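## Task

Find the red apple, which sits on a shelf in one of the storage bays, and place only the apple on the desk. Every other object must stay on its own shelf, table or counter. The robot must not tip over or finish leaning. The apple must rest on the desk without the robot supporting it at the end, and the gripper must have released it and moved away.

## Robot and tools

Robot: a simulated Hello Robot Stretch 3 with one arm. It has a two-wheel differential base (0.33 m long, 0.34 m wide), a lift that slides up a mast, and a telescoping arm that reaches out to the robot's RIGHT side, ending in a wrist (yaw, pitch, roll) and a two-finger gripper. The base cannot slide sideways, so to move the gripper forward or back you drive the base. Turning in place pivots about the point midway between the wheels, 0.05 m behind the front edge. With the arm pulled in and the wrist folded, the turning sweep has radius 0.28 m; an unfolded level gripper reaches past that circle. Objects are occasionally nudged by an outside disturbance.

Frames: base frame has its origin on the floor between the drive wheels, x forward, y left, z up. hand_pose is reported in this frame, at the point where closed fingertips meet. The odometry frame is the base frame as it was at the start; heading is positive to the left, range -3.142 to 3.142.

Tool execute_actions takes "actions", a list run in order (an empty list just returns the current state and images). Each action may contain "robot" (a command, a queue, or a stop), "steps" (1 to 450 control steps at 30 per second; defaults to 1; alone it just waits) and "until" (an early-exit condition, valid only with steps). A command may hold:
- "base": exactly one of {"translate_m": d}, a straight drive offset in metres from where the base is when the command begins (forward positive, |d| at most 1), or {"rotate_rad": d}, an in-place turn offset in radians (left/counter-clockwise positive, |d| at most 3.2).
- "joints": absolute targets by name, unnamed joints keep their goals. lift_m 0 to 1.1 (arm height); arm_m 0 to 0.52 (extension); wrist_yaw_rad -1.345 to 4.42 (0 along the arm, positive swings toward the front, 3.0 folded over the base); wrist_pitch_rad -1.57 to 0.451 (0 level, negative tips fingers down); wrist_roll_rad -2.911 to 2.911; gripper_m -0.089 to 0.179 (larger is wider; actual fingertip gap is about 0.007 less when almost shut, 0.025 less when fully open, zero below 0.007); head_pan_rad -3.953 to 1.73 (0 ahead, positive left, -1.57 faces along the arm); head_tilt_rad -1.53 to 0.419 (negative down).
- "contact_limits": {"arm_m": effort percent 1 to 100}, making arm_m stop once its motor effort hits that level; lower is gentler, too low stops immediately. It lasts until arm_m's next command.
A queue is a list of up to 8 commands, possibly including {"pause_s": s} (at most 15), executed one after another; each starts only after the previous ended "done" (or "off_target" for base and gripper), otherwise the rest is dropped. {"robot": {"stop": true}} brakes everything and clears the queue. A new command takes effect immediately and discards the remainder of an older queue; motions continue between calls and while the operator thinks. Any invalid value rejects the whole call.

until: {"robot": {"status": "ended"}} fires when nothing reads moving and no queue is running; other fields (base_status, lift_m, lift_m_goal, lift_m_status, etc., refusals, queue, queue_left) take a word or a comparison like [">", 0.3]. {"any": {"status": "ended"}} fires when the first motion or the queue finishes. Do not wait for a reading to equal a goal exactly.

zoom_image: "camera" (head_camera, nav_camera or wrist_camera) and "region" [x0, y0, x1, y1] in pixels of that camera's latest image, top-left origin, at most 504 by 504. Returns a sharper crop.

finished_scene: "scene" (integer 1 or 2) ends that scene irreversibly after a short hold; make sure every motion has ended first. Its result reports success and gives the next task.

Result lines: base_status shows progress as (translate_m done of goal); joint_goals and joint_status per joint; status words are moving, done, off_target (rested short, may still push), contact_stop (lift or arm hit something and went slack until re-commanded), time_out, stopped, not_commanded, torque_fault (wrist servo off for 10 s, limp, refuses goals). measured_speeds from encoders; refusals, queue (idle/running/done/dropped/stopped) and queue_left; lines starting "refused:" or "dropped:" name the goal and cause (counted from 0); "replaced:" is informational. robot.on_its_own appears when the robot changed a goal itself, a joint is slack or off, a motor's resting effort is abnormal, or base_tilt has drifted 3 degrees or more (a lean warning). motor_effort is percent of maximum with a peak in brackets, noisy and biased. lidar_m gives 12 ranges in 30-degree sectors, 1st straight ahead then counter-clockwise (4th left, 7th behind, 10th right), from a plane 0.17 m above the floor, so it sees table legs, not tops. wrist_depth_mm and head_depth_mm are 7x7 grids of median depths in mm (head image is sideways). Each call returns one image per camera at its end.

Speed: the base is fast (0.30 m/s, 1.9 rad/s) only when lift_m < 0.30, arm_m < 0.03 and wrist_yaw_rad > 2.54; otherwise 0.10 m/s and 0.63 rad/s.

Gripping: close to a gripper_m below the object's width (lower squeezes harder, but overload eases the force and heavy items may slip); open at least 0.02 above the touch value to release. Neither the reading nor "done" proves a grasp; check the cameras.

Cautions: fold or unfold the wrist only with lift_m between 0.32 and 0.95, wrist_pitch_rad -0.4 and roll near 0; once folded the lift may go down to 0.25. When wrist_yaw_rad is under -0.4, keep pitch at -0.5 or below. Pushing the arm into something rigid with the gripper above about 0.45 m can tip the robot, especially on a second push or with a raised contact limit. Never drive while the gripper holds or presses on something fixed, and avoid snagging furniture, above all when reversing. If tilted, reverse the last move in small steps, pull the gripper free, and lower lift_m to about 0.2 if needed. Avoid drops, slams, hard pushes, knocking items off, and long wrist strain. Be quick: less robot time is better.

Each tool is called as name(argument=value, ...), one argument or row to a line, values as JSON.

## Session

execute_actions(
  actions=[],
)

Scene clock: 0.00 s.
robot.base_odometry: x=+0.000 y=+0.000 heading=+0.000 (m, m, rad; robot's odometry frame)
robot.turned_by_wheels: +0.000 (rad since the last result)
robot.turned_by_imu: +0.000 (rad since the last result)
robot.base_tilt: forward=-0.4 right=+1.5 (deg)
robot.lidar_m: 0.79 0.70 0.71 0.85 1.18 1.27 1.30 2.42 1.47 0.90 0.79 0.79
robot.head_depth_mm: 898 896 883 869 834 823 816 / 979 983 982 965 964 951 939 / 916 924 933 934 945 953 961 / 835 846 850 855 863 869 877 / 772 776 781 786 794 797 804 / 714 718 728 727 735 736 740 / 667 669 673 678 682 684 690
robot.base_status: not_commanded
robot.joint_positions: lift_m=+0.328 arm_m=+0.003 wrist_yaw_rad=+2.827 wrist_pitch_rad=-0.540 wrist_roll_rad=-0.020 gripper_m=+0.037 head_pan_rad=-0.019 head_tilt_rad=-0.022
robot.joint_goals: lift_m=+0.328 arm_m=+0.003 wrist_yaw_rad=+2.827 wrist_pitch_rad=-0.540 wrist_roll_rad=-0.020 gripper_m=+0.037 head_pan_rad=-0.019 head_tilt_rad=-0.022
robot.joint_status: lift_m=not_commanded arm_m=not_commanded wrist_yaw_rad=not_commanded wrist_pitch_rad=not_commanded wrist_roll_rad=not_commanded gripper_m=not_commanded head_pan_rad=not_commanded head_tilt_rad=not_commanded
robot.measured_speeds: translate_m=+0.000 rotate_rad=+0.000 lift_m=+0.000 arm_m=+0.000 wrist_yaw_rad=+0.000 wrist_pitch_rad=+0.000 wrist_roll_rad=+0.000 head_pan_rad=+0.000 head_tilt_rad=+0.000
robot: refusals=0 queue=idle queue_left=0
robot.motor_effort: left_wheel=-1 right_wheel=+0 lift_m=+18 arm_m=-1 wrist_yaw_rad=+0 wrist_pitch_rad=+8 wrist_roll_rad=+0 gripper_m=+0 head_pan_rad=-1 head_tilt_rad=+2 (%)
robot.hand_pose: x=+0.0429 y=+0.0496 z=+0.3143 quat_wxyz=(+0.293, +0.696, +0.083, +0.651) (m; robot's base frame)
robot.wrist_depth_mm: - - 958 792 669 589 520 / - - - 883 763 642 565 / - 932 922 885 783 693 601 / 732 749 750 748 732 710 641 / 594 - 597 603 622 609 605 / 513 498 - 506 511 517 507 / 467 - - 448 436 451 457
pictures: head_camera (sideways: a quarter turn clockwise sets it upright), nav_camera (sideways: a quarter turn counterclockwise sets it upright), wrist_camera
Images, in order (width x height): head_camera 896x504, nav_camera 672x504, wrist_camera 644x364.

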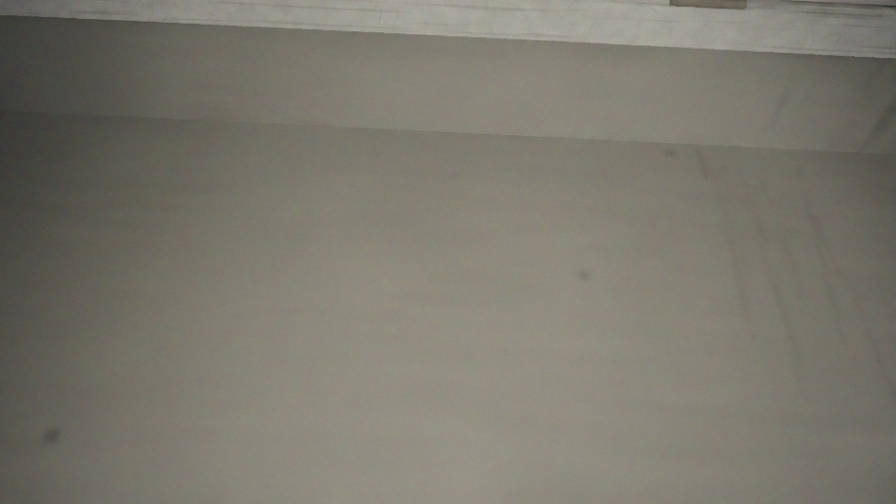

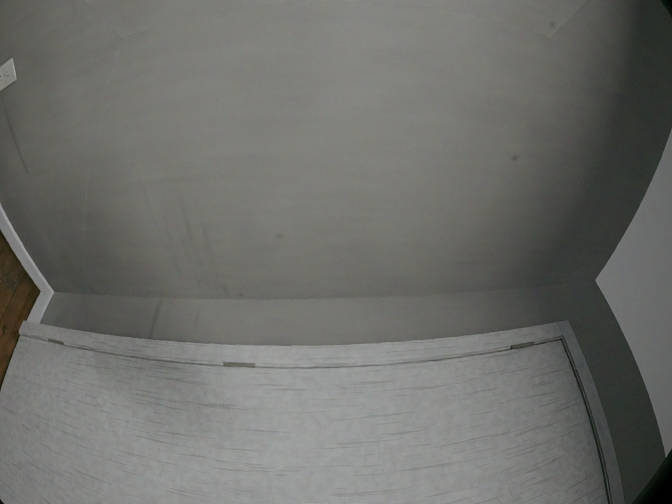

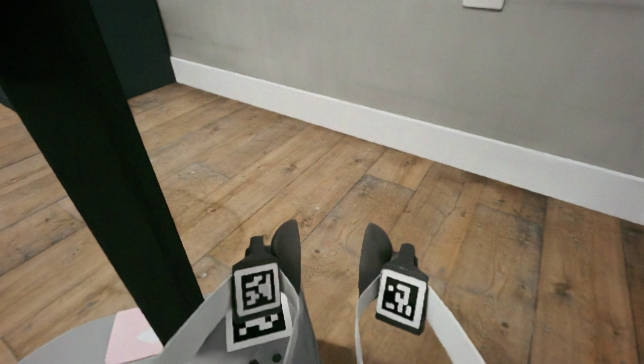

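execute_actions(
  actions=[
    {"robot":{"base":{"rotate_rad":-2.36},"joints":{"head_pan_rad":-0.9,"head_tilt_rad":-0.5,"lift_m":0.27}},"steps":450,"until":{"robot":{"status":"ended"}}},
  ],
)

Scene clock: 10.00 s.
robot.base_odometry: x=+0.000 y=+0.000 heading=-2.360 (m, m, rad; robot's odometry frame)
robot.turned_by_wheels: -2.360 (rad since the last result)
robot.turned_by_imu: -2.366 (rad since the last result)
robot.base_tilt: forward=-0.5 right=+1.5 (deg)
robot.lidar_m: 2.32 1.07 0.80 0.79 0.84 0.72 0.70 0.75 1.09 1.97 1.28 2.31
robot.head_depth_mm: 1032 1125 1248 1446 1716 1612 1326 / 1118 1184 1277 1369 1500 1587 1325 / 1228 1311 1407 1516 1646 1613 1327 / 2265 2453 2640 2560 1905 1603 1314 / 2126 2282 2467 2590 2039 1605 1320 / 1949 2108 2264 2449 2037 1602 1311 / 1989 2199 2548 2662 2027 1588 1306
robot.base_status: done (rotate_rad -2.3599 of -2.3600)
robot.joint_positions: lift_m=+0.270 arm_m=+0.003 wrist_yaw_rad=+2.827 wrist_pitch_rad=-0.540 wrist_roll_rad=-0.020 gripper_m=+0.037 head_pan_rad=-0.893 head_tilt_rad=-0.494
robot.joint_goals: lift_m=+0.270 arm_m=+0.003 wrist_yaw_rad=+2.827 wrist_pitch_rad=-0.540 wrist_roll_rad=-0.020 gripper_m=+0.037 head_pan_rad=-0.900 head_tilt_rad=-0.500
robot.joint_status: lift_m=done arm_m=not_commanded wrist_yaw_rad=not_commanded wrist_pitch_rad=not_commanded wrist_roll_rad=not_commanded gripper_m=not_commanded head_pan_rad=done head_tilt_rad=done
robot.measured_speeds: translate_m=+0.000 rotate_rad=+0.000 lift_m=+0.000 arm_m=+0.000 wrist_yaw_rad=+0.000 wrist_pitch_rad=+0.000 wrist_roll_rad=+0.000 head_pan_rad=+0.000 head_tilt_rad=+0.000
robot: refusals=0 queue=done queue_left=0
robot.motor_effort: left_wheel=+1(10) right_wheel=-3(7) lift_m=+17(19) arm_m=-1(1) wrist_yaw_rad=+0(1) wrist_pitch_rad=+8(8) wrist_roll_rad=+0(0) gripper_m=+0(0) head_pan_rad=-4(50) head_tilt_rad=-3(30) (%)
robot.hand_pose: x=+0.0429 y=+0.0495 z=+0.2564 quat_wxyz=(+0.293, +0.696, +0.083, +0.650) (m; robot's base frame)
robot.wrist_depth_mm: - 708 742 771 831 891 978 / - 770 819 841 914 959 - / - 797 814 833 817 795 806 / 627 666 635 627 634 647 649 / 526 - 537 528 529 539 529 / 467 - - 441 445 459 450 / - - - 399 380 393 391
pictures: head_camera (sideways: a quarter turn clockwise sets it upright), nav_camera (sideways: a quarter turn counterclockwise sets it upright), wrist_camera
Images, in order (width x height): head_camera 896x504, nav_camera 672x504, wrist_camera 644x364.

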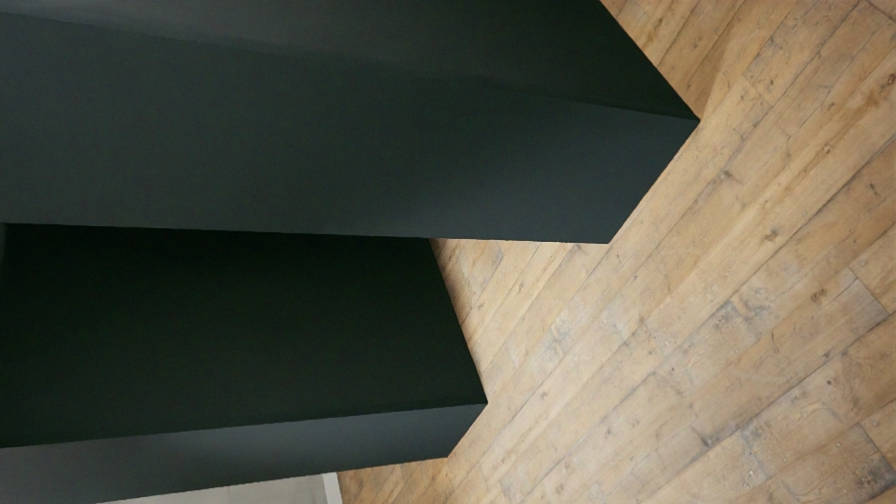

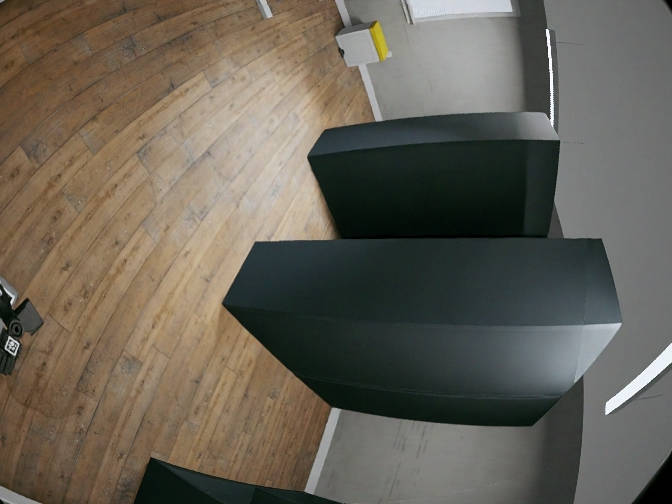

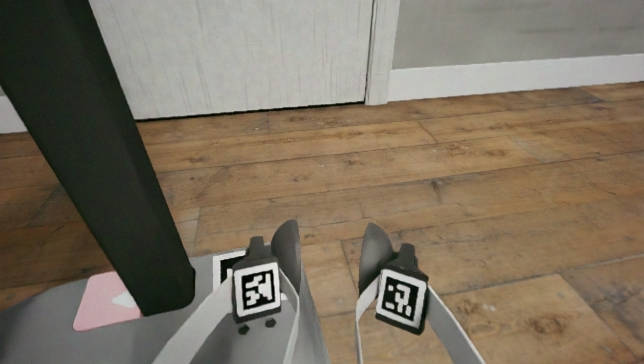

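execute_actions(
  actions=[
    {"robot":[{"base":{"rotate_rad":-0.25},"joints":{"head_pan_rad":-1.85,"head_tilt_rad":-0.3}},{"base":{"translate_m":0.55}}],"steps":450,"until":{"robot":{"status":"ended"}}},
  ],
)

execute_actions(
  actions=[
    {"robot":[{"base":{"translate_m":1}},{"base":{"translate_m":0.2}}],"steps":450,"until":{"robot":{"status":"ended"}}},
  ],
)

Scene clock: 28.67 s.
robot.base_odometry: x=-0.474 y=-0.279 heading=-2.610 (m, m, rad; robot's odometry frame)
robot.turned_by_wheels: -0.250 (rad since the last result)
robot.turned_by_imu: -0.252 (rad since the last result)
robot.base_tilt: forward=-0.4 right=+1.5 (deg)
robot.lidar_m: 3.02 1.58 0.99 0.90 0.91 1.08 1.24 1.25 1.26 2.02 1.00 1.80
robot.head_depth_mm: 1579 1109 1156 1223 1302 1413 1494 / 1849 1934 2013 2013 1683 1674 1451 / 1786 1882 1973 2119 2009 1865 1552 / 2391 2608 2603 2400 2215 1978 1538 / 2539 2666 2771 2914 2751 1973 1526 / 2440 2567 2703 2815 2685 1958 1524 / 2359 2452 2629 2721 2711 1932 1515
robot.base_status: done (translate_m +0.5500 of +0.5500)
robot.joint_positions: lift_m=+0.270 arm_m=+0.003 wrist_yaw_rad=+2.827 wrist_pitch_rad=-0.541 wrist_roll_rad=-0.020 gripper_m=+0.037 head_pan_rad=-1.843 head_tilt_rad=-0.310
robot.joint_goals: lift_m=+0.270 arm_m=+0.003 wrist_yaw_rad=+2.827 wrist_pitch_rad=-0.541 wrist_roll_rad=-0.020 gripper_m=+0.037 head_pan_rad=-1.850 head_tilt_rad=-0.300
robot.joint_status: lift_m=done arm_m=not_commanded wrist_yaw_rad=not_commanded wrist_pitch_rad=not_commanded wrist_roll_rad=not_commanded gripper_m=not_commanded head_pan_rad=done head_tilt_rad=done
robot.measured_speeds: translate_m=+0.000 rotate_rad=+0.000 lift_m=+0.000 arm_m=+0.000 wrist_yaw_rad=+0.000 wrist_pitch_rad=+0.000 wrist_roll_rad=+0.000 head_pan_rad=+0.000 head_tilt_rad=+0.000
robot: refusals=0 queue=done queue_left=0
robot.motor_effort: left_wheel=+1(9) right_wheel=-3(8) lift_m=+17(17) arm_m=-1(2) wrist_yaw_rad=+0(0) wrist_pitch_rad=+8(8) wrist_roll_rad=+0(1) gripper_m=+0(0) head_pan_rad=-4(46) head_tilt_rad=+4(21) (%)
robot.hand_pose: x=+0.0429 y=+0.0495 z=+0.2563 quat_wxyz=(+0.293, +0.696, +0.083, +0.650) (m; robot's base frame)
robot.wrist_depth_mm: - 786 871 979 - - - / - 881 939 - - - - / - 802 804 824 813 789 814 / 638 663 633 641 638 628 644 / 526 - 536 540 530 531 533 / 467 - - 459 455 451 447 / - - - 397 383 390 393
pictures: head_camera (sideways: a quarter turn clockwise sets it upright), nav_camera (sideways: a quarter turn counterclockwise sets it upright), wrist_camera
Images, in order (width x height): head_camera 896x504, nav_camera 672x504, wrist_camera 644x364.

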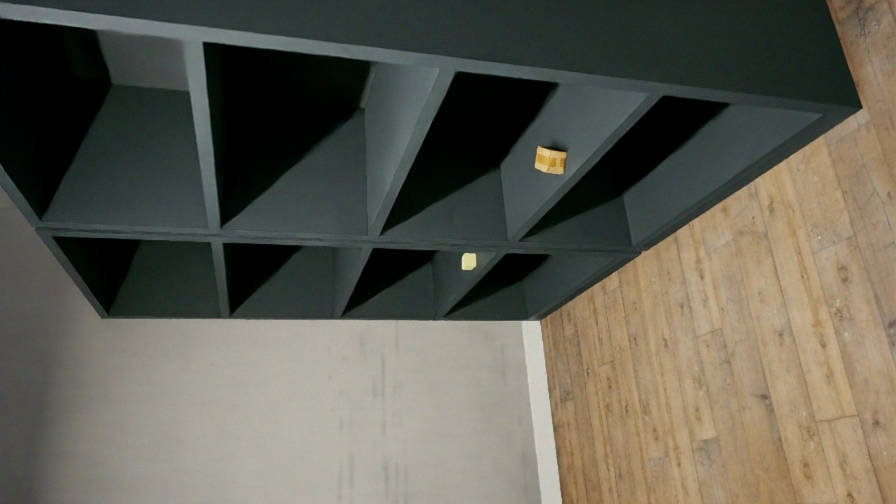

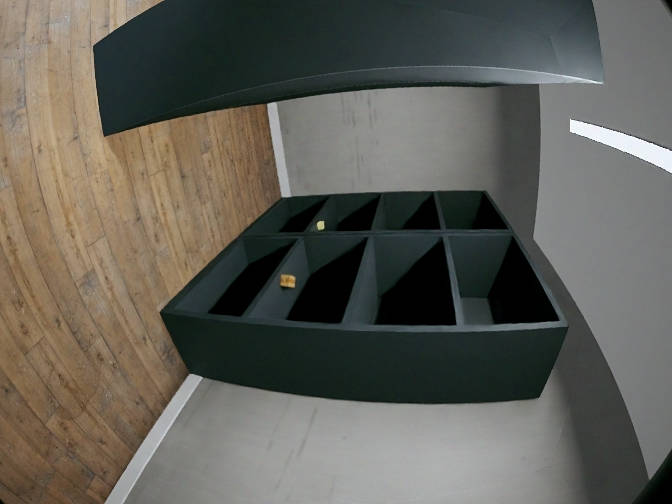

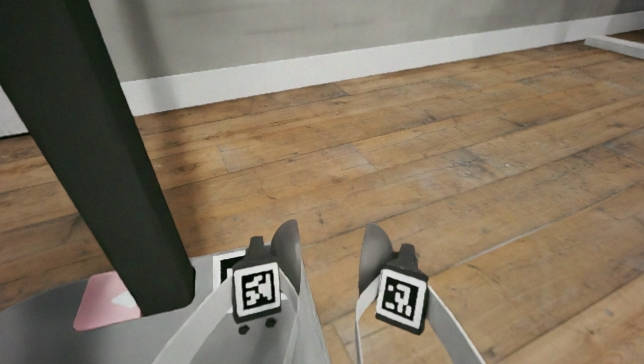

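Scene clock: 36.07 s.
robot.base_odometry: x=-1.508 y=-0.887 heading=-2.610 (m, m, rad; robot's odometry frame)
robot.turned_by_wheels: +0.000 (rad since the last result)
robot.turned_by_imu: -0.002 (rad since the last result)
robot.base_tilt: forward=-0.5 right=+1.5 (deg)
robot.lidar_m: 1.83 1.00 0.87 1.11 1.11 1.36 2.41 2.10 0.98 1.76 0.86 0.96
robot.head_depth_mm: 814 851 894 961 1031 1106 1206 / 1627 1612 1755 1166 1425 1077 1150 / 1586 1640 1770 1638 1659 1718 1461 / 1539 1603 1709 1802 1885 1855 1530 / 2303 2396 2544 2644 2588 1963 1532 / 2260 2387 2485 2630 2684 1963 1524 / 2174 2313 2408 2552 2572 1934 1506
robot.base_status: done (translate_m +0.2000 of +0.2000)
robot.joint_positions: lift_m=+0.270 arm_m=+0.003 wrist_yaw_rad=+2.827 wrist_pitch_rad=-0.541 wrist_roll_rad=-0.020 gripper_m=+0.037 head_pan_rad=-1.843 head_tilt_rad=-0.310
robot.joint_goals: lift_m=+0.270 arm_m=+0.003 wrist_yaw_rad=+2.827 wrist_pitch_rad=-0.541 wrist_roll_rad=-0.020 gripper_m=+0.037 head_pan_rad=-1.850 head_tilt_rad=-0.300
robot.joint_status: lift_m=done arm_m=not_commanded wrist_yaw_rad=not_commanded wrist_pitch_rad=not_commanded wrist_roll_rad=not_commanded gripper_m=not_commanded head_pan_rad=done head_tilt_rad=done
robot.measured_speeds: translate_m=+0.000 rotate_rad=+0.000 lift_m=+0.000 arm_m=+0.000 wrist_yaw_rad=+0.000 wrist_pitch_rad=+0.000 wrist_roll_rad=+0.000 head_pan_rad=+0.000 head_tilt_rad=+0.000
robot: refusals=0 queue=done queue_left=0
robot.motor_effort: left_wheel=+2(9) right_wheel=-2(7) lift_m=+17(17) arm_m=-1(1) wrist_yaw_rad=+0(0) wrist_pitch_rad=+8(8) wrist_roll_rad=+0(0) gripper_m=+0(0) head_pan_rad=-3(4) head_tilt_rad=+5(5) (%)
robot.hand_pose: x=+0.0429 y=+0.0495 z=+0.2563 quat_wxyz=(+0.293, +0.696, +0.083, +0.650) (m; robot's base frame)
robot.wrist_depth_mm: - 943 - - - - - / - - - - 987 - - / - 809 819 835 795 785 802 / 632 660 647 636 653 637 634 / 527 - 532 535 532 525 531 / 464 - - 449 447 450 448 / - - - 399 379 393 393
pictures: head_camera (sideways: a quarter turn clockwise sets it upright), nav_camera (sideways: a quarter turn counterclockwise sets it upright), wrist_camera
Images, in order (width x height): head_camera 896x504, nav_camera 672x504, wrist_camera 644x364.

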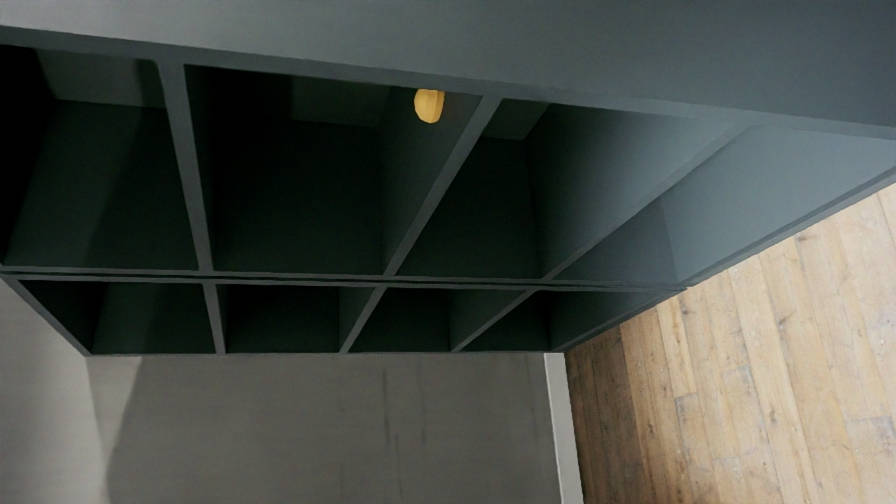

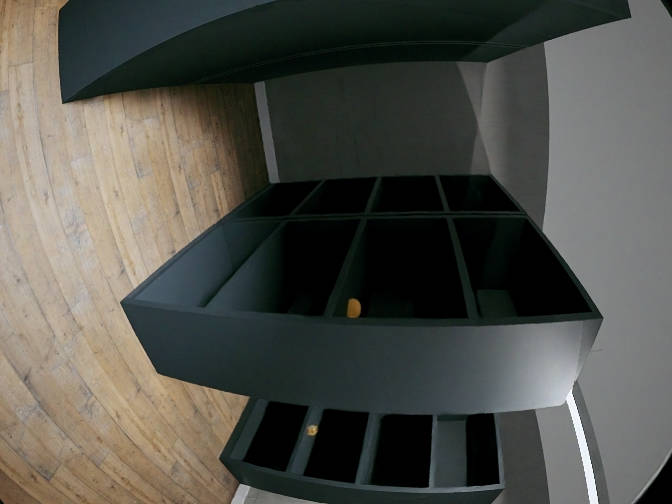

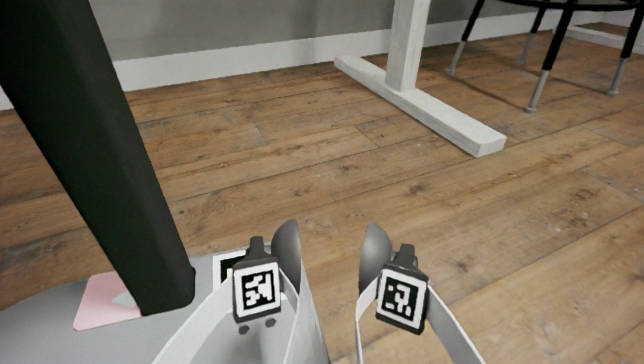

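execute_actions(
  actions=[
    {"robot":[{"base":{"translate_m":1}},{"base":{"translate_m":0.25}}],"steps":450,"until":{"robot":{"status":"ended"}}},
  ],
)

Scene clock: 50.00 s.
robot.base_odometry: x=-2.586 y=-1.521 heading=-2.610 (m, m, rad; robot's odometry frame)
robot.turned_by_wheels: +0.000 (rad since the last result)
robot.turned_by_imu: -0.002 (rad since the last result)
robot.base_tilt: forward=-0.5 right=+1.5 (deg)
robot.lidar_m: 0.61 0.61 1.05 0.65 1.04 1.05 3.12 1.00 0.72 1.51 1.95 0.72
robot.head_depth_mm: 593 619 646 685 735 793 863 / 1404 1003 1517 1064 792 787 832 / 1378 1417 1544 1155 1579 1183 1361 / 1327 1382 1476 1513 1601 1647 1442 / 1655 2132 2106 2098 1962 1814 1522 / 2066 2168 2289 2434 2507 1965 1520 / 2021 2123 2215 2340 2423 1951 1515
robot.base_status: done (translate_m +0.2500 of +0.2500)
robot.joint_positions: lift_m=+0.270 arm_m=+0.003 wrist_yaw_rad=+2.827 wrist_pitch_rad=-0.541 wrist_roll_rad=-0.020 gripper_m=+0.037 head_pan_rad=-1.843 head_tilt_rad=-0.310
robot.joint_goals: lift_m=+0.270 arm_m=+0.003 wrist_yaw_rad=+2.827 wrist_pitch_rad=-0.541 wrist_roll_rad=-0.020 gripper_m=+0.037 head_pan_rad=-1.850 head_tilt_rad=-0.300
robot.joint_status: lift_m=done arm_m=not_commanded wrist_yaw_rad=not_commanded wrist_pitch_rad=not_commanded wrist_roll_rad=not_commanded gripper_m=not_commanded head_pan_rad=done head_tilt_rad=done
robot.measured_speeds: translate_m=+0.000 rotate_rad=+0.000 lift_m=+0.000 arm_m=+0.000 wrist_yaw_rad=+0.000 wrist_pitch_rad=+0.000 wrist_roll_rad=+0.000 head_pan_rad=+0.000 head_tilt_rad=+0.000
robot: refusals=0 queue=done queue_left=0
robot.motor_effort: left_wheel=+2(9) right_wheel=-3(6) lift_m=+16(17) arm_m=-1(1) wrist_yaw_rad=+0(0) wrist_pitch_rad=+8(8) wrist_roll_rad=+0(0) gripper_m=+0(0) head_pan_rad=-4(4) head_tilt_rad=+5(5) (%)
robot.hand_pose: x=+0.0429 y=+0.0494 z=+0.2563 quat_wxyz=(+0.293, +0.696, +0.083, +0.650) (m; robot's base frame)
robot.wrist_depth_mm: - - - - - - 897 / - - - - - - 920 / - 826 812 816 798 788 819 / 629 644 640 630 637 644 632 / 530 - 533 523 528 528 524 / 458 - - 450 454 454 442 / - - - 397 385 394 393
pictures: head_camera (sideways: a quarter turn clockwise sets it upright), nav_camera (sideways: a quarter turn counterclockwise sets it upright), wrist_camera
Images, in order (width x height): head_camera 896x504, nav_camera 672x504, wrist_camera 644x364.

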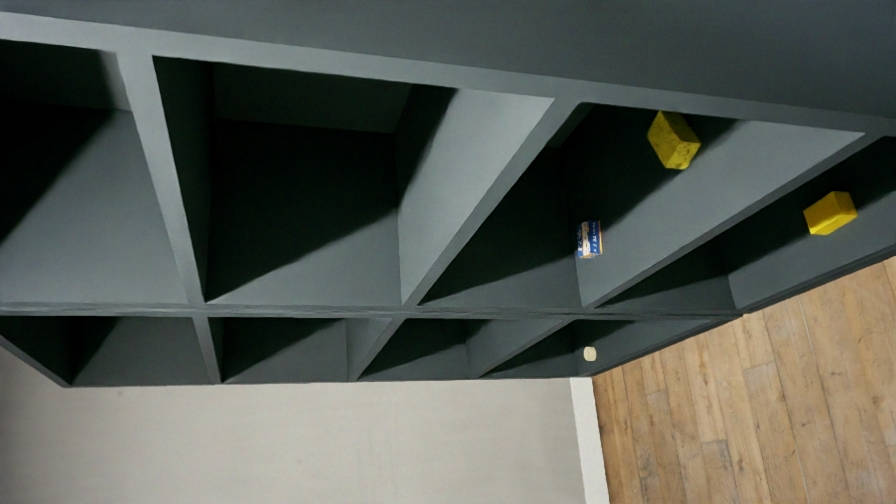

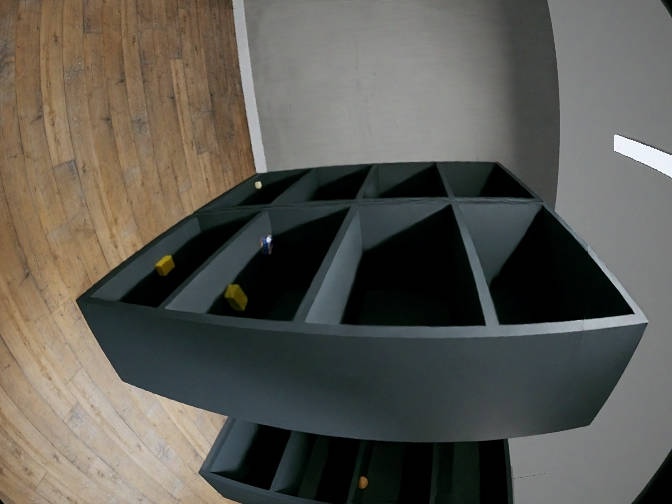

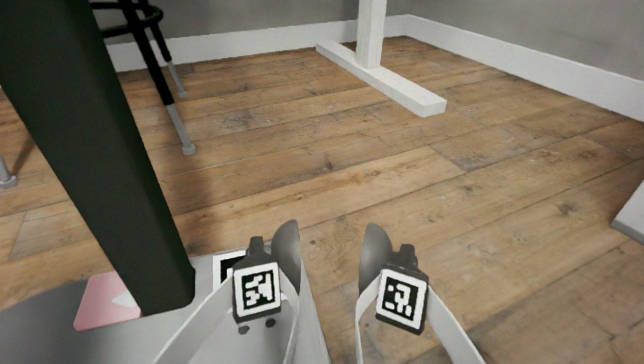

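execute_actions(
  actions=[
    {"robot":[{"base":{"rotate_rad":-1.42},"joints":{"head_pan_rad":-1.0,"head_tilt_rad":-0.6}},{"base":{"translate_m":1}},{"base":{"translate_m":0.2}}],"steps":450,"until":{"robot":{"status":"ended"}}},
  ],
)

Scene clock: 67.90 s.
robot.base_odometry: x=-3.343 y=-0.590 heading=+2.254 (m, m, rad; robot's odometry frame)
robot.turned_by_wheels: -1.420 (rad since the last result)
robot.turned_by_imu: -1.425 (rad since the last result)
robot.base_tilt: forward=-0.4 right=+1.5 (deg)
robot.lidar_m: 1.24 1.29 1.17 1.13 1.16 1.09 1.84 0.71 0.81 0.87 0.49 1.22
robot.head_depth_mm: 532 625 735 572 487 879 735 / 439 504 588 570 854 875 750 / 387 427 485 533 658 809 792 / 413 455 503 562 640 745 883 / 958 1059 765 649 1043 920 1173 / 1036 1132 809 1285 1065 1318 1216 / 1133 1221 806 1402 1107 1381 1242
robot.base_status: done (translate_m +0.2000 of +0.2000)
robot.joint_positions: lift_m=+0.270 arm_m=+0.003 wrist_yaw_rad=+2.827 wrist_pitch_rad=-0.541 wrist_roll_rad=-0.020 gripper_m=+0.037 head_pan_rad=-1.007 head_tilt_rad=-0.593
robot.joint_goals: lift_m=+0.270 arm_m=+0.003 wrist_yaw_rad=+2.827 wrist_pitch_rad=-0.541 wrist_roll_rad=-0.020 gripper_m=+0.037 head_pan_rad=-1.000 head_tilt_rad=-0.600
robot.joint_status: lift_m=done arm_m=not_commanded wrist_yaw_rad=not_commanded wrist_pitch_rad=not_commanded wrist_roll_rad=not_commanded gripper_m=not_commanded head_pan_rad=done head_tilt_rad=done
robot.measured_speeds: translate_m=+0.000 rotate_rad=+0.000 lift_m=+0.000 arm_m=+0.000 wrist_yaw_rad=+0.000 wrist_pitch_rad=+0.000 wrist_roll_rad=+0.000 head_pan_rad=+0.000 head_tilt_rad=+0.000
robot: refusals=0 queue=done queue_left=0
robot.motor_effort: left_wheel=+2(9) right_wheel=-4(7) lift_m=+17(17) arm_m=-1(2) wrist_yaw_rad=+0(0) wrist_pitch_rad=+8(8) wrist_roll_rad=+0(0) gripper_m=+0(0) head_pan_rad=+3(49) head_tilt_rad=-3(23) (%)
robot.hand_pose: x=+0.0429 y=+0.0494 z=+0.2562 quat_wxyz=(+0.293, +0.696, +0.083, +0.650) (m; robot's base frame)
robot.wrist_depth_mm: - 993 - - - - - / - - - - - - - / - 797 807 808 812 826 803 / 630 649 635 647 638 651 648 / 536 - 525 517 521 530 523 / 462 - - 447 451 455 449 / - - - 396 383 395 397
pictures: head_camera (sideways: a quarter turn clockwise sets it upright), nav_camera (sideways: a quarter turn counterclockwise sets it upright), wrist_camera
Images, in order (width x height): head_camera 896x504, nav_camera 672x504, wrist_camera 644x364.

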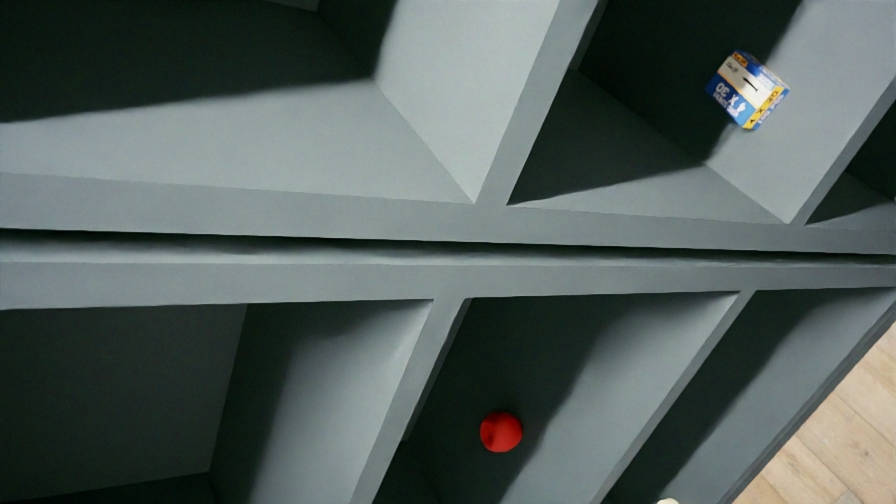

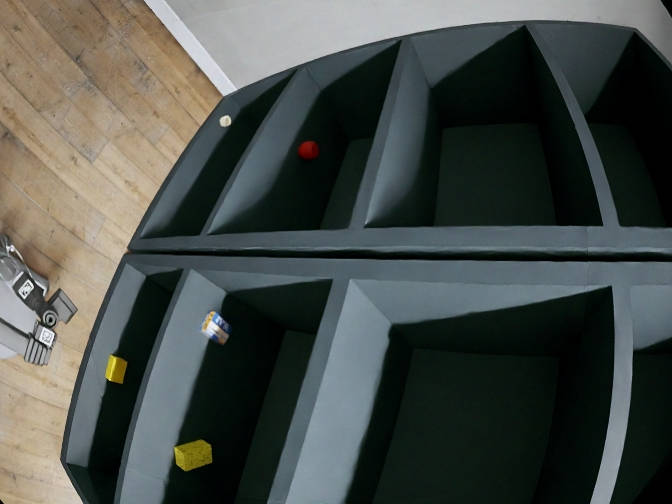

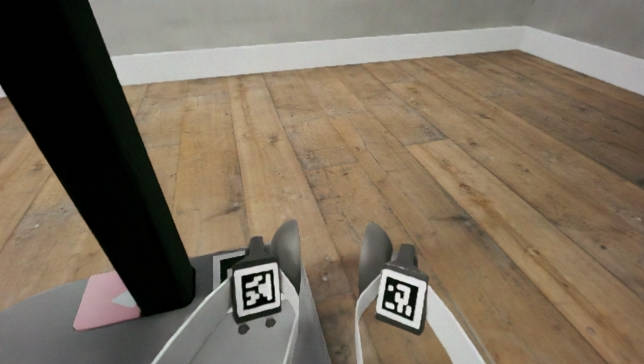

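execute_actions(
  actions=[
    {"robot":[{"base":{"rotate_rad":0.05}},{"base":{"translate_m":0.72},"joints":{"head_pan_rad":-1.57,"head_tilt_rad":-0.9}},{"joints":{"lift_m":0.64,"wrist_pitch_rad":-0.4,"gripper_m":0.17}},{"joints":{"wrist_yaw_rad":0}}],"steps":450,"until":{"robot":{"status":"ended"}}},
  ],
)

Scene clock: 90.87 s.
robot.base_odometry: x=-3.824 y=-0.055 heading=+2.303 (m, m, rad; robot's odometry frame)
robot.turned_by_wheels: +0.050 (rad since the last result)
robot.turned_by_imu: +0.048 (rad since the last result)
robot.base_tilt: forward=-0.5 right=+1.5 (deg)
robot.lidar_m: 0.53 0.56 0.78 1.10 1.15 1.63 2.55 0.61 0.57 0.90 0.66 0.55
robot.head_depth_mm: 726 574 495 975 858 1178 - / 736 575 501 977 856 1204 - / 735 576 502 974 874 - - / 742 576 508 959 876 1207 1108 / 751 575 1081 985 894 1211 1115 / 760 577 1086 984 896 1223 1115 / 773 579 996 981 1079 1212 1112
robot.base_status: done (translate_m +0.7200 of +0.7200)
robot.joint_positions: lift_m=+0.640 arm_m=+0.003 wrist_yaw_rad=+0.003 wrist_pitch_rad=-0.419 wrist_roll_rad=-0.020 gripper_m=+0.170 head_pan_rad=-1.563 head_tilt_rad=-0.889
robot.joint_goals: lift_m=+0.640 arm_m=+0.003 wrist_yaw_rad=+0.000 wrist_pitch_rad=-0.400 wrist_roll_rad=-0.020 gripper_m=+0.170 head_pan_rad=-1.570 head_tilt_rad=-0.900
robot.joint_status: lift_m=done arm_m=not_commanded wrist_yaw_rad=done wrist_pitch_rad=done wrist_roll_rad=not_commanded gripper_m=done head_pan_rad=done head_tilt_rad=done
robot.measured_speeds: translate_m=+0.000 rotate_rad=+0.000 lift_m=+0.000 arm_m=+0.000 wrist_yaw_rad=+0.000 wrist_pitch_rad=+0.000 wrist_roll_rad=+0.000 head_pan_rad=+0.000 head_tilt_rad=+0.000
robot: refusals=0 queue=done queue_left=0
robot.motor_effort: left_wheel=-3(5) right_wheel=+1(8) lift_m=+20(21) arm_m=-1(1) wrist_yaw_rad=-2(1) wrist_pitch_rad=+11(12) wrist_roll_rad=+0(0) gripper_m=+0(82) head_pan_rad=-4(42) head_tilt_rad=-4(27) (%)
robot.hand_pose: x=-0.0210 y=-0.3719 z=+0.6523 quat_wxyz=(+0.699, +0.150, -0.684, -0.145) (m; robot's base frame)
robot.wrist_depth_mm: 532 614 618 583 568 568 446 / 532 676 670 641 608 592 443 / 546 639 632 647 660 614 445 / 465 464 443 473 465 479 438 / 364 380 366 368 372 371 374 / 322 - 313 304 309 304 310 / 590 723 737 725 743 586 285
pictures: head_camera (sideways: a quarter turn clockwise sets it upright), nav_camera (sideways: a quarter turn counterclockwise sets it upright), wrist_camera
Images, in order (width x height): head_camera 896x504, nav_camera 672x504, wrist_camera 644x364.

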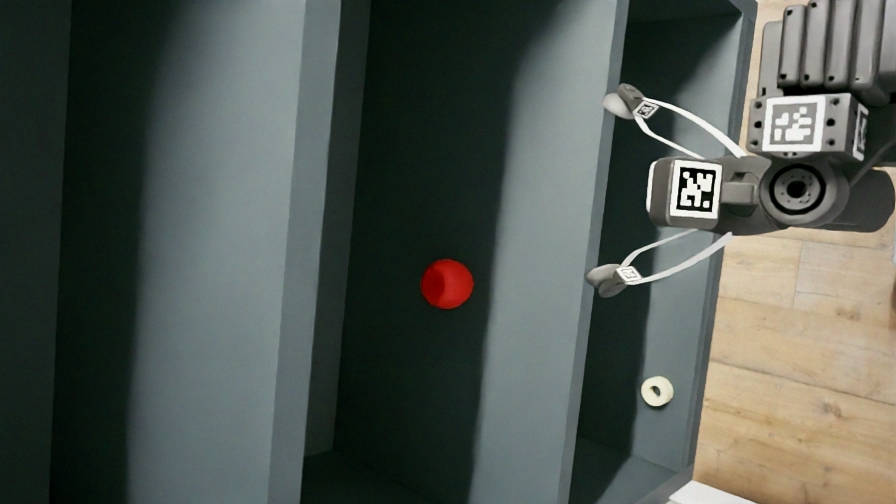

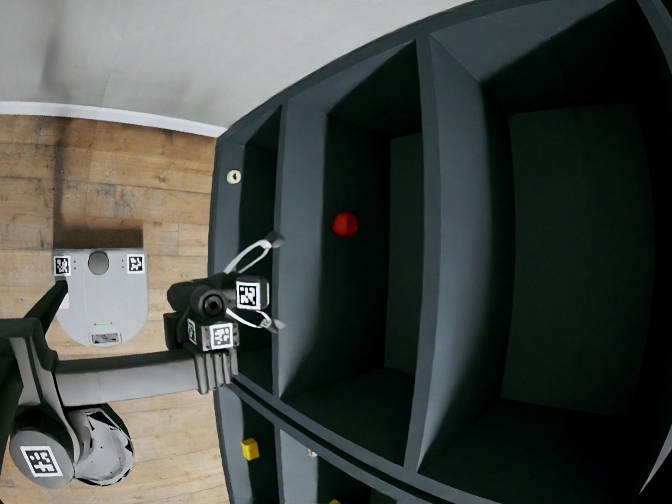

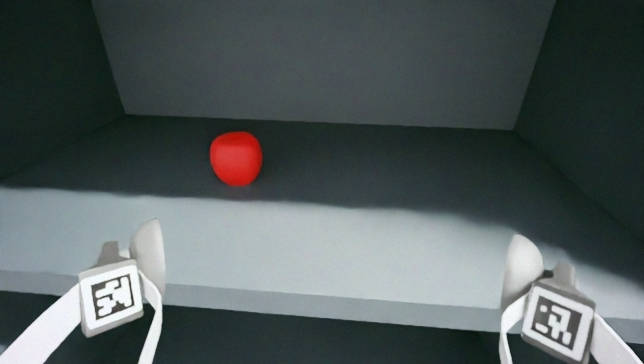

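execute_actions(
  actions=[
    {"robot":{"base":{"translate_m":0.125},"joints":{"lift_m":0.57,"arm_m":0.17}},"steps":450,"until":{"robot":{"status":"ended"}}},
  ],
)

Scene clock: 102.87 s.
robot.base_odometry: x=-3.908 y=+0.038 heading=+2.303 (m, m, rad; robot's odometry frame)
robot.turned_by_wheels: +0.000 (rad since the last result)
robot.turned_by_imu: -0.001 (rad since the last result)
robot.base_tilt: forward=-0.4 right=+1.5 (deg)
robot.lidar_m: 0.41 0.43 0.60 1.09 1.15 1.62 2.67 0.66 0.71 0.90 0.56 0.42
robot.head_depth_mm: 731 573 501 973 857 1192 1108 / 735 575 501 974 871 - 1117 / 737 575 506 934 - 1193 1113 / 745 576 1085 978 883 1206 1111 / 754 578 1088 982 895 1213 1113 / 766 576 950 980 893 1213 1116 / 705 577 764 831 906 1051 1064
robot.base_status: done (translate_m +0.1250 of +0.1250)
robot.joint_positions: lift_m=+0.570 arm_m=+0.170 wrist_yaw_rad=+0.001 wrist_pitch_rad=-0.419 wrist_roll_rad=-0.020 gripper_m=+0.170 head_pan_rad=-1.563 head_tilt_rad=-0.889
robot.joint_goals: lift_m=+0.570 arm_m=+0.170 wrist_yaw_rad=+0.000 wrist_pitch_rad=-0.400 wrist_roll_rad=-0.020 gripper_m=+0.170 head_pan_rad=-1.570 head_tilt_rad=-0.900
robot.joint_status: lift_m=done arm_m=done wrist_yaw_rad=done wrist_pitch_rad=done wrist_roll_rad=not_commanded gripper_m=done head_pan_rad=done head_tilt_rad=done
robot.measured_speeds: translate_m=+0.000 rotate_rad=+0.000 lift_m=+0.000 arm_m=+0.000 wrist_yaw_rad=+0.000 wrist_pitch_rad=+0.000 wrist_roll_rad=+0.000 head_pan_rad=+0.000 head_tilt_rad=+0.000
robot: refusals=0 queue=done queue_left=0
robot.motor_effort: left_wheel=-2(3) right_wheel=+2(5) lift_m=+16(21) arm_m=+3(3) wrist_yaw_rad=-1(1) wrist_pitch_rad=+11(11) wrist_roll_rad=+0(0) gripper_m=+0(0) head_pan_rad=-4(4) head_tilt_rad=-5(6) (%)
robot.hand_pose: x=-0.0212 y=-0.5389 z=+0.5825 quat_wxyz=(+0.699, +0.149, -0.684, -0.146) (m; robot's base frame)
robot.wrist_depth_mm: 395 463 455 442 448 428 413 / 391 500 501 484 473 459 448 / 389 451 456 450 460 467 467 / 326 328 331 241 336 337 340 / 256 271 258 259 260 264 264 / 214 - 214 215 216 216 218 / 175 180 180 183 183 183 190
pictures: head_camera (sideways: a quarter turn clockwise sets it upright), nav_camera (sideways: a quarter turn counterclockwise sets it upright), wrist_camera
Images, in order (width x height): head_camera 896x504, nav_camera 672x504, wrist_camera 644x364.

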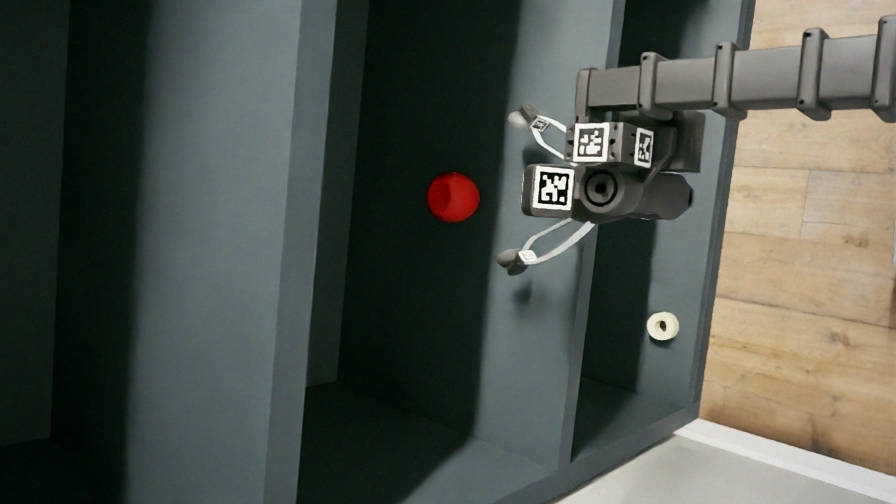

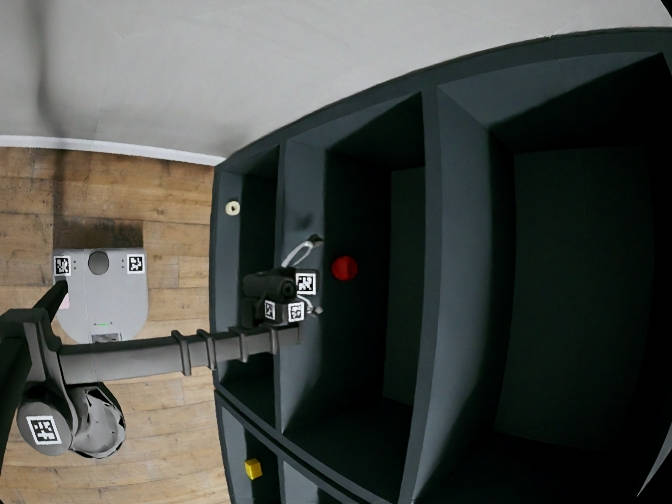

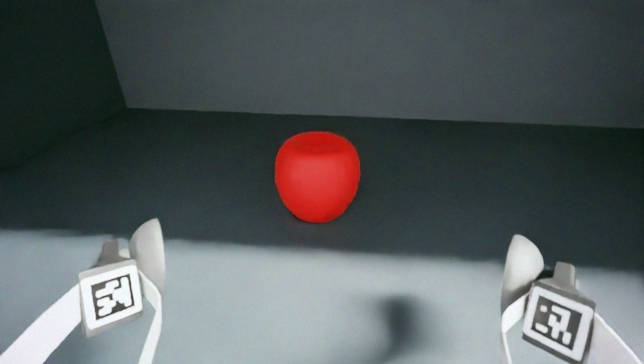

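execute_actions(
  actions=[
    {"robot":[{"base":{"translate_m":0.015},"joints":{"lift_m":0.548,"arm_m":0.285}},{"joints":{"gripper_m":0.1}}],"steps":450,"until":{"robot":{"status":"ended"}}},
  ],
)

Scene clock: 116.17 s.
robot.base_odometry: x=-3.918 y=+0.049 heading=+2.303 (m, m, rad; robot's odometry frame)
robot.turned_by_wheels: +0.000 (rad since the last result)
robot.turned_by_imu: -0.001 (rad since the last result)
robot.base_tilt: forward=-0.4 right=+1.5 (deg)
robot.lidar_m: 0.39 0.41 0.58 1.09 1.15 1.62 2.68 0.67 0.73 0.90 0.54 0.40
robot.head_depth_mm: 731 575 501 974 854 1184 1108 / 735 574 503 999 - 1199 1116 / 738 574 507 1015 1269 1206 1113 / 748 576 1079 981 873 1212 1112 / 754 575 1086 980 893 1213 1108 / 766 578 911 957 899 1205 1118 / 688 577 730 797 886 1013 1042
robot.base_status: done (translate_m +0.0150 of +0.0150)
robot.joint_positions: lift_m=+0.548 arm_m=+0.285 wrist_yaw_rad=+0.001 wrist_pitch_rad=-0.419 wrist_roll_rad=-0.020 gripper_m=+0.100 head_pan_rad=-1.563 head_tilt_rad=-0.889
robot.joint_goals: lift_m=+0.548 arm_m=+0.285 wrist_yaw_rad=+0.000 wrist_pitch_rad=-0.400 wrist_roll_rad=-0.020 gripper_m=+0.100 head_pan_rad=-1.570 head_tilt_rad=-0.900
robot.joint_status: lift_m=done arm_m=done wrist_yaw_rad=done wrist_pitch_rad=done wrist_roll_rad=not_commanded gripper_m=done head_pan_rad=done head_tilt_rad=done
robot.measured_speeds: translate_m=+0.000 rotate_rad=+0.000 lift_m=+0.000 arm_m=+0.000 wrist_yaw_rad=+0.000 wrist_pitch_rad=+0.000 wrist_roll_rad=+0.000 head_pan_rad=+0.000 head_tilt_rad=+0.000
robot: refusals=0 queue=done queue_left=0
robot.motor_effort: left_wheel=-2(5) right_wheel=+2(6) lift_m=+17(18) arm_m=+3(3) wrist_yaw_rad=+0(0) wrist_pitch_rad=+11(11) wrist_roll_rad=+0(0) gripper_m=+0(83) head_pan_rad=-4(4) head_tilt_rad=-5(4) (%)
robot.hand_pose: x=-0.0212 y=-0.6539 z=+0.5605 quat_wxyz=(+0.699, +0.149, -0.684, -0.146) (m; robot's base frame)
robot.wrist_depth_mm: 357 356 355 343 335 329 318 / 374 389 384 368 357 357 349 / 362 391 389 389 374 373 364 / 285 284 287 158 290 291 292 / 224 224 225 126 143 228 230 / 184 188 179 125 137 186 188 / 156 158 157 150 159 154 160
pictures: head_camera (sideways: a quarter turn clockwise sets it upright), nav_camera (sideways: a quarter turn counterclockwise sets it upright), wrist_camera
Images, in order (width x height): head_camera 896x504, nav_camera 672x504, wrist_camera 644x364.

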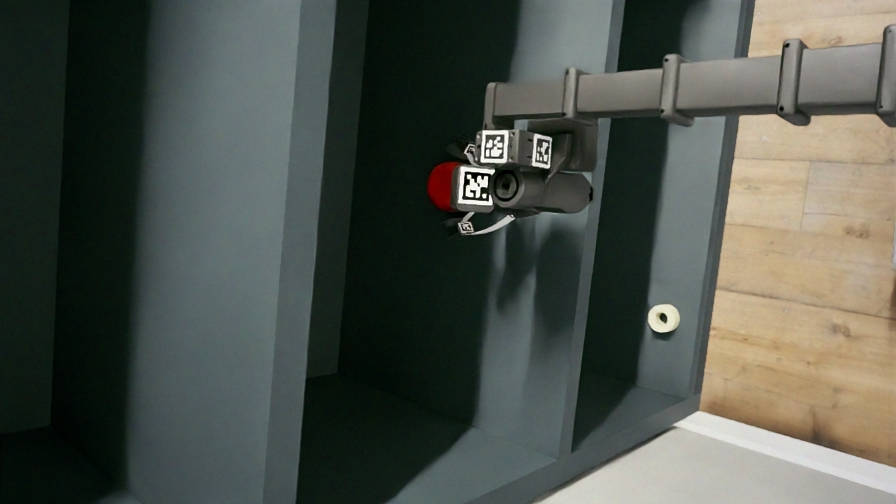

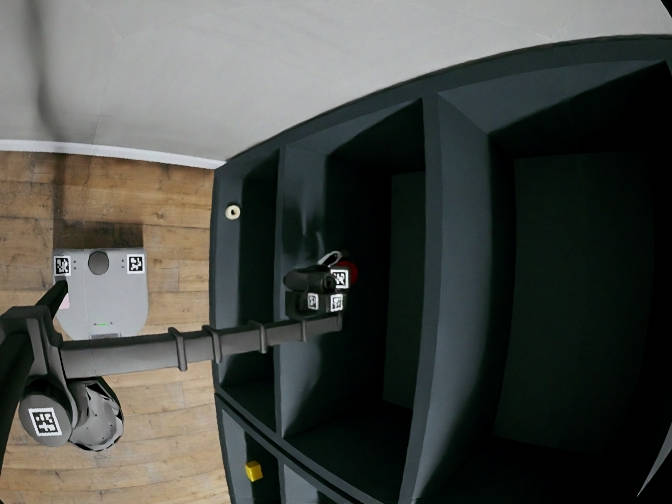

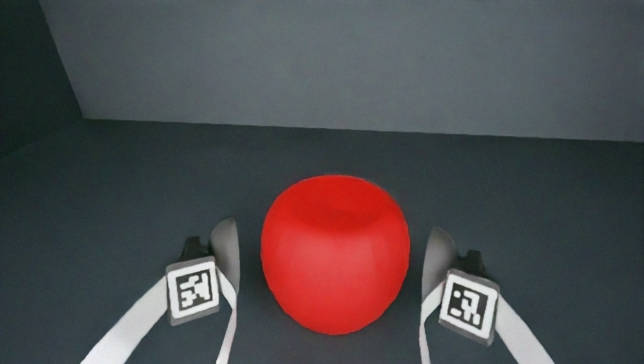

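Good. Grip, retract, fold.

execute_actions(
  actions=[
    {"robot":[{"joints":{"gripper_m":0.01,"arm_m":0.292}},{"joints":{"lift_m":0.6}},{"joints":{"arm_m":0.0,"head_pan_rad":-3.1,"head_tilt_rad":-0.6}},{"joints":{"wrist_yaw_rad":2.7}},{"joints":{"lift_m":0.29},"base":{"translate_m":-0.2}}],"steps":450,"until":{"robot":{"status":"ended"}}},
  ],
)

Scene clock: 133.33 s.
robot.base_odometry: x=-3.784 y=-0.100 heading=+2.303 (m, m, rad; robot's odometry frame)
robot.turned_by_wheels: +0.000 (rad since the last result)
robot.turned_by_imu: -0.002 (rad since the last result)
robot.base_tilt: forward=-0.4 right=+1.5 (deg)
robot.lidar_m: 0.59 0.62 0.87 1.10 1.15 1.63 2.47 1.23 0.53 0.90 0.74 0.61
robot.head_depth_mm: 2581 2826 2996 2357 1814 1467 1237 / 2618 2838 3089 2332 1812 1470 1234 / 2646 2880 2970 2327 1816 1476 1240 / 2683 2948 3107 2317 1815 1462 1237 / 2742 2989 3096 2323 1750 1465 1232 / 1109 1180 1332 1427 1632 1411 1226 / 1094 1168 1349 1370 1098 1345 1176
robot.base_status: done (translate_m -0.2000 of -0.2000)
robot.joint_positions: lift_m=+0.290 arm_m=+0.003 wrist_yaw_rad=+2.698 wrist_pitch_rad=-0.428 wrist_roll_rad=-0.020 gripper_m=+0.023 head_pan_rad=-3.093 head_tilt_rad=-0.606
robot.joint_goals: lift_m=+0.290 arm_m=+0.000 wrist_yaw_rad=+2.700 wrist_pitch_rad=-0.400 wrist_roll_rad=-0.020 gripper_m=+0.022 head_pan_rad=-3.100 head_tilt_rad=-0.600
robot.joint_status: lift_m=done arm_m=done wrist_yaw_rad=done wrist_pitch_rad=done wrist_roll_rad=not_commanded gripper_m=done head_pan_rad=done head_tilt_rad=done
robot.measured_speeds: translate_m=+0.000 rotate_rad=+0.000 lift_m=+0.000 arm_m=+0.000 wrist_yaw_rad=+0.000 wrist_pitch_rad=+0.000 wrist_roll_rad=+0.000 head_pan_rad=+0.000 head_tilt_rad=+0.000
robot: refusals=0 queue=done queue_left=0
robot.on_its_own: gripper_m is held at +0.022, not at your +0.010, by its stall guard, which is not easing now
robot.motor_effort: left_wheel=-2(7) right_wheel=+2(3) lift_m=+17(23) arm_m=-4(4) wrist_yaw_rad=+1(2) wrist_pitch_rad=+17(17) wrist_roll_rad=+0(0) gripper_m=-20(98) head_pan_rad=-3(49) head_tilt_rad=+3(23) (%)
robot.hand_pose: x=+0.0745 y=+0.0535 z=+0.3004 quat_wxyz=(+0.299, +0.701, -0.002, +0.648) (m; robot's base frame)
robot.wrist_depth_mm: 851 948 - - 840 613 465 / 929 - - - 900 641 482 / 948 - - - 925 652 494 / 811 808 834 807 838 654 506 / - 634 647 120 377 621 518 / - 555 128 114 119 525 512 / 435 - - 129 430 458 445
pictures: head_camera (sideways: a quarter turn clockwise sets it upright), nav_camera (sideways: a quarter turn counterclockwise sets it upright), wrist_camera
Images, in order (width x height): head_camera 896x504, nav_camera 672x504, wrist_camera 644x364.

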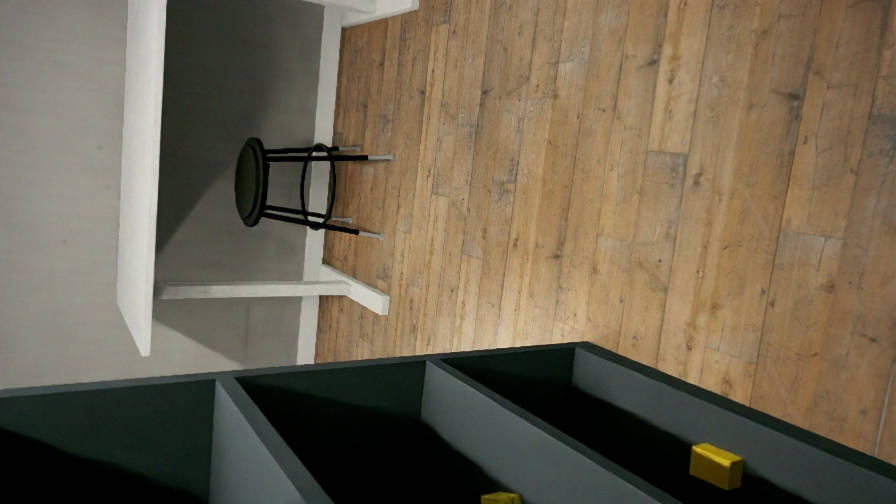

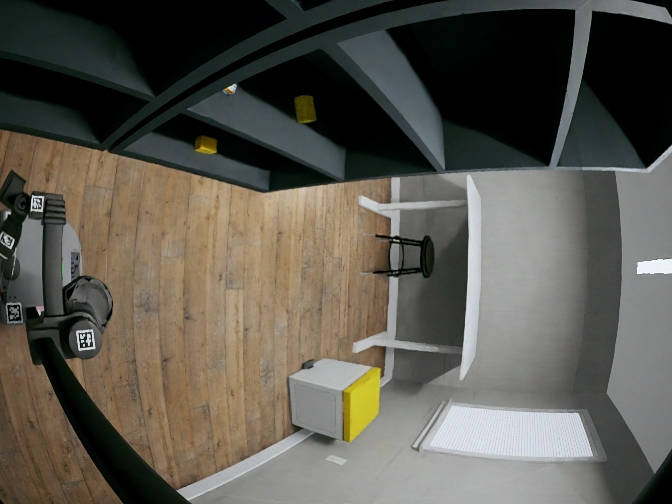

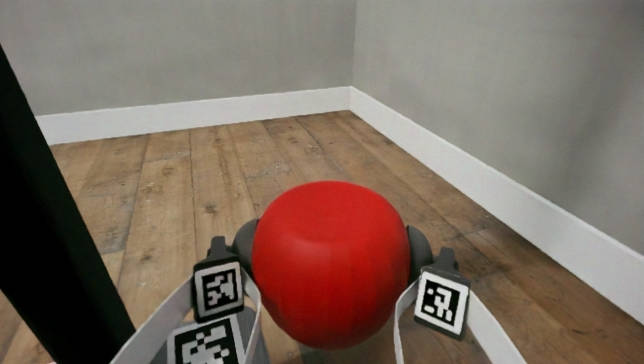

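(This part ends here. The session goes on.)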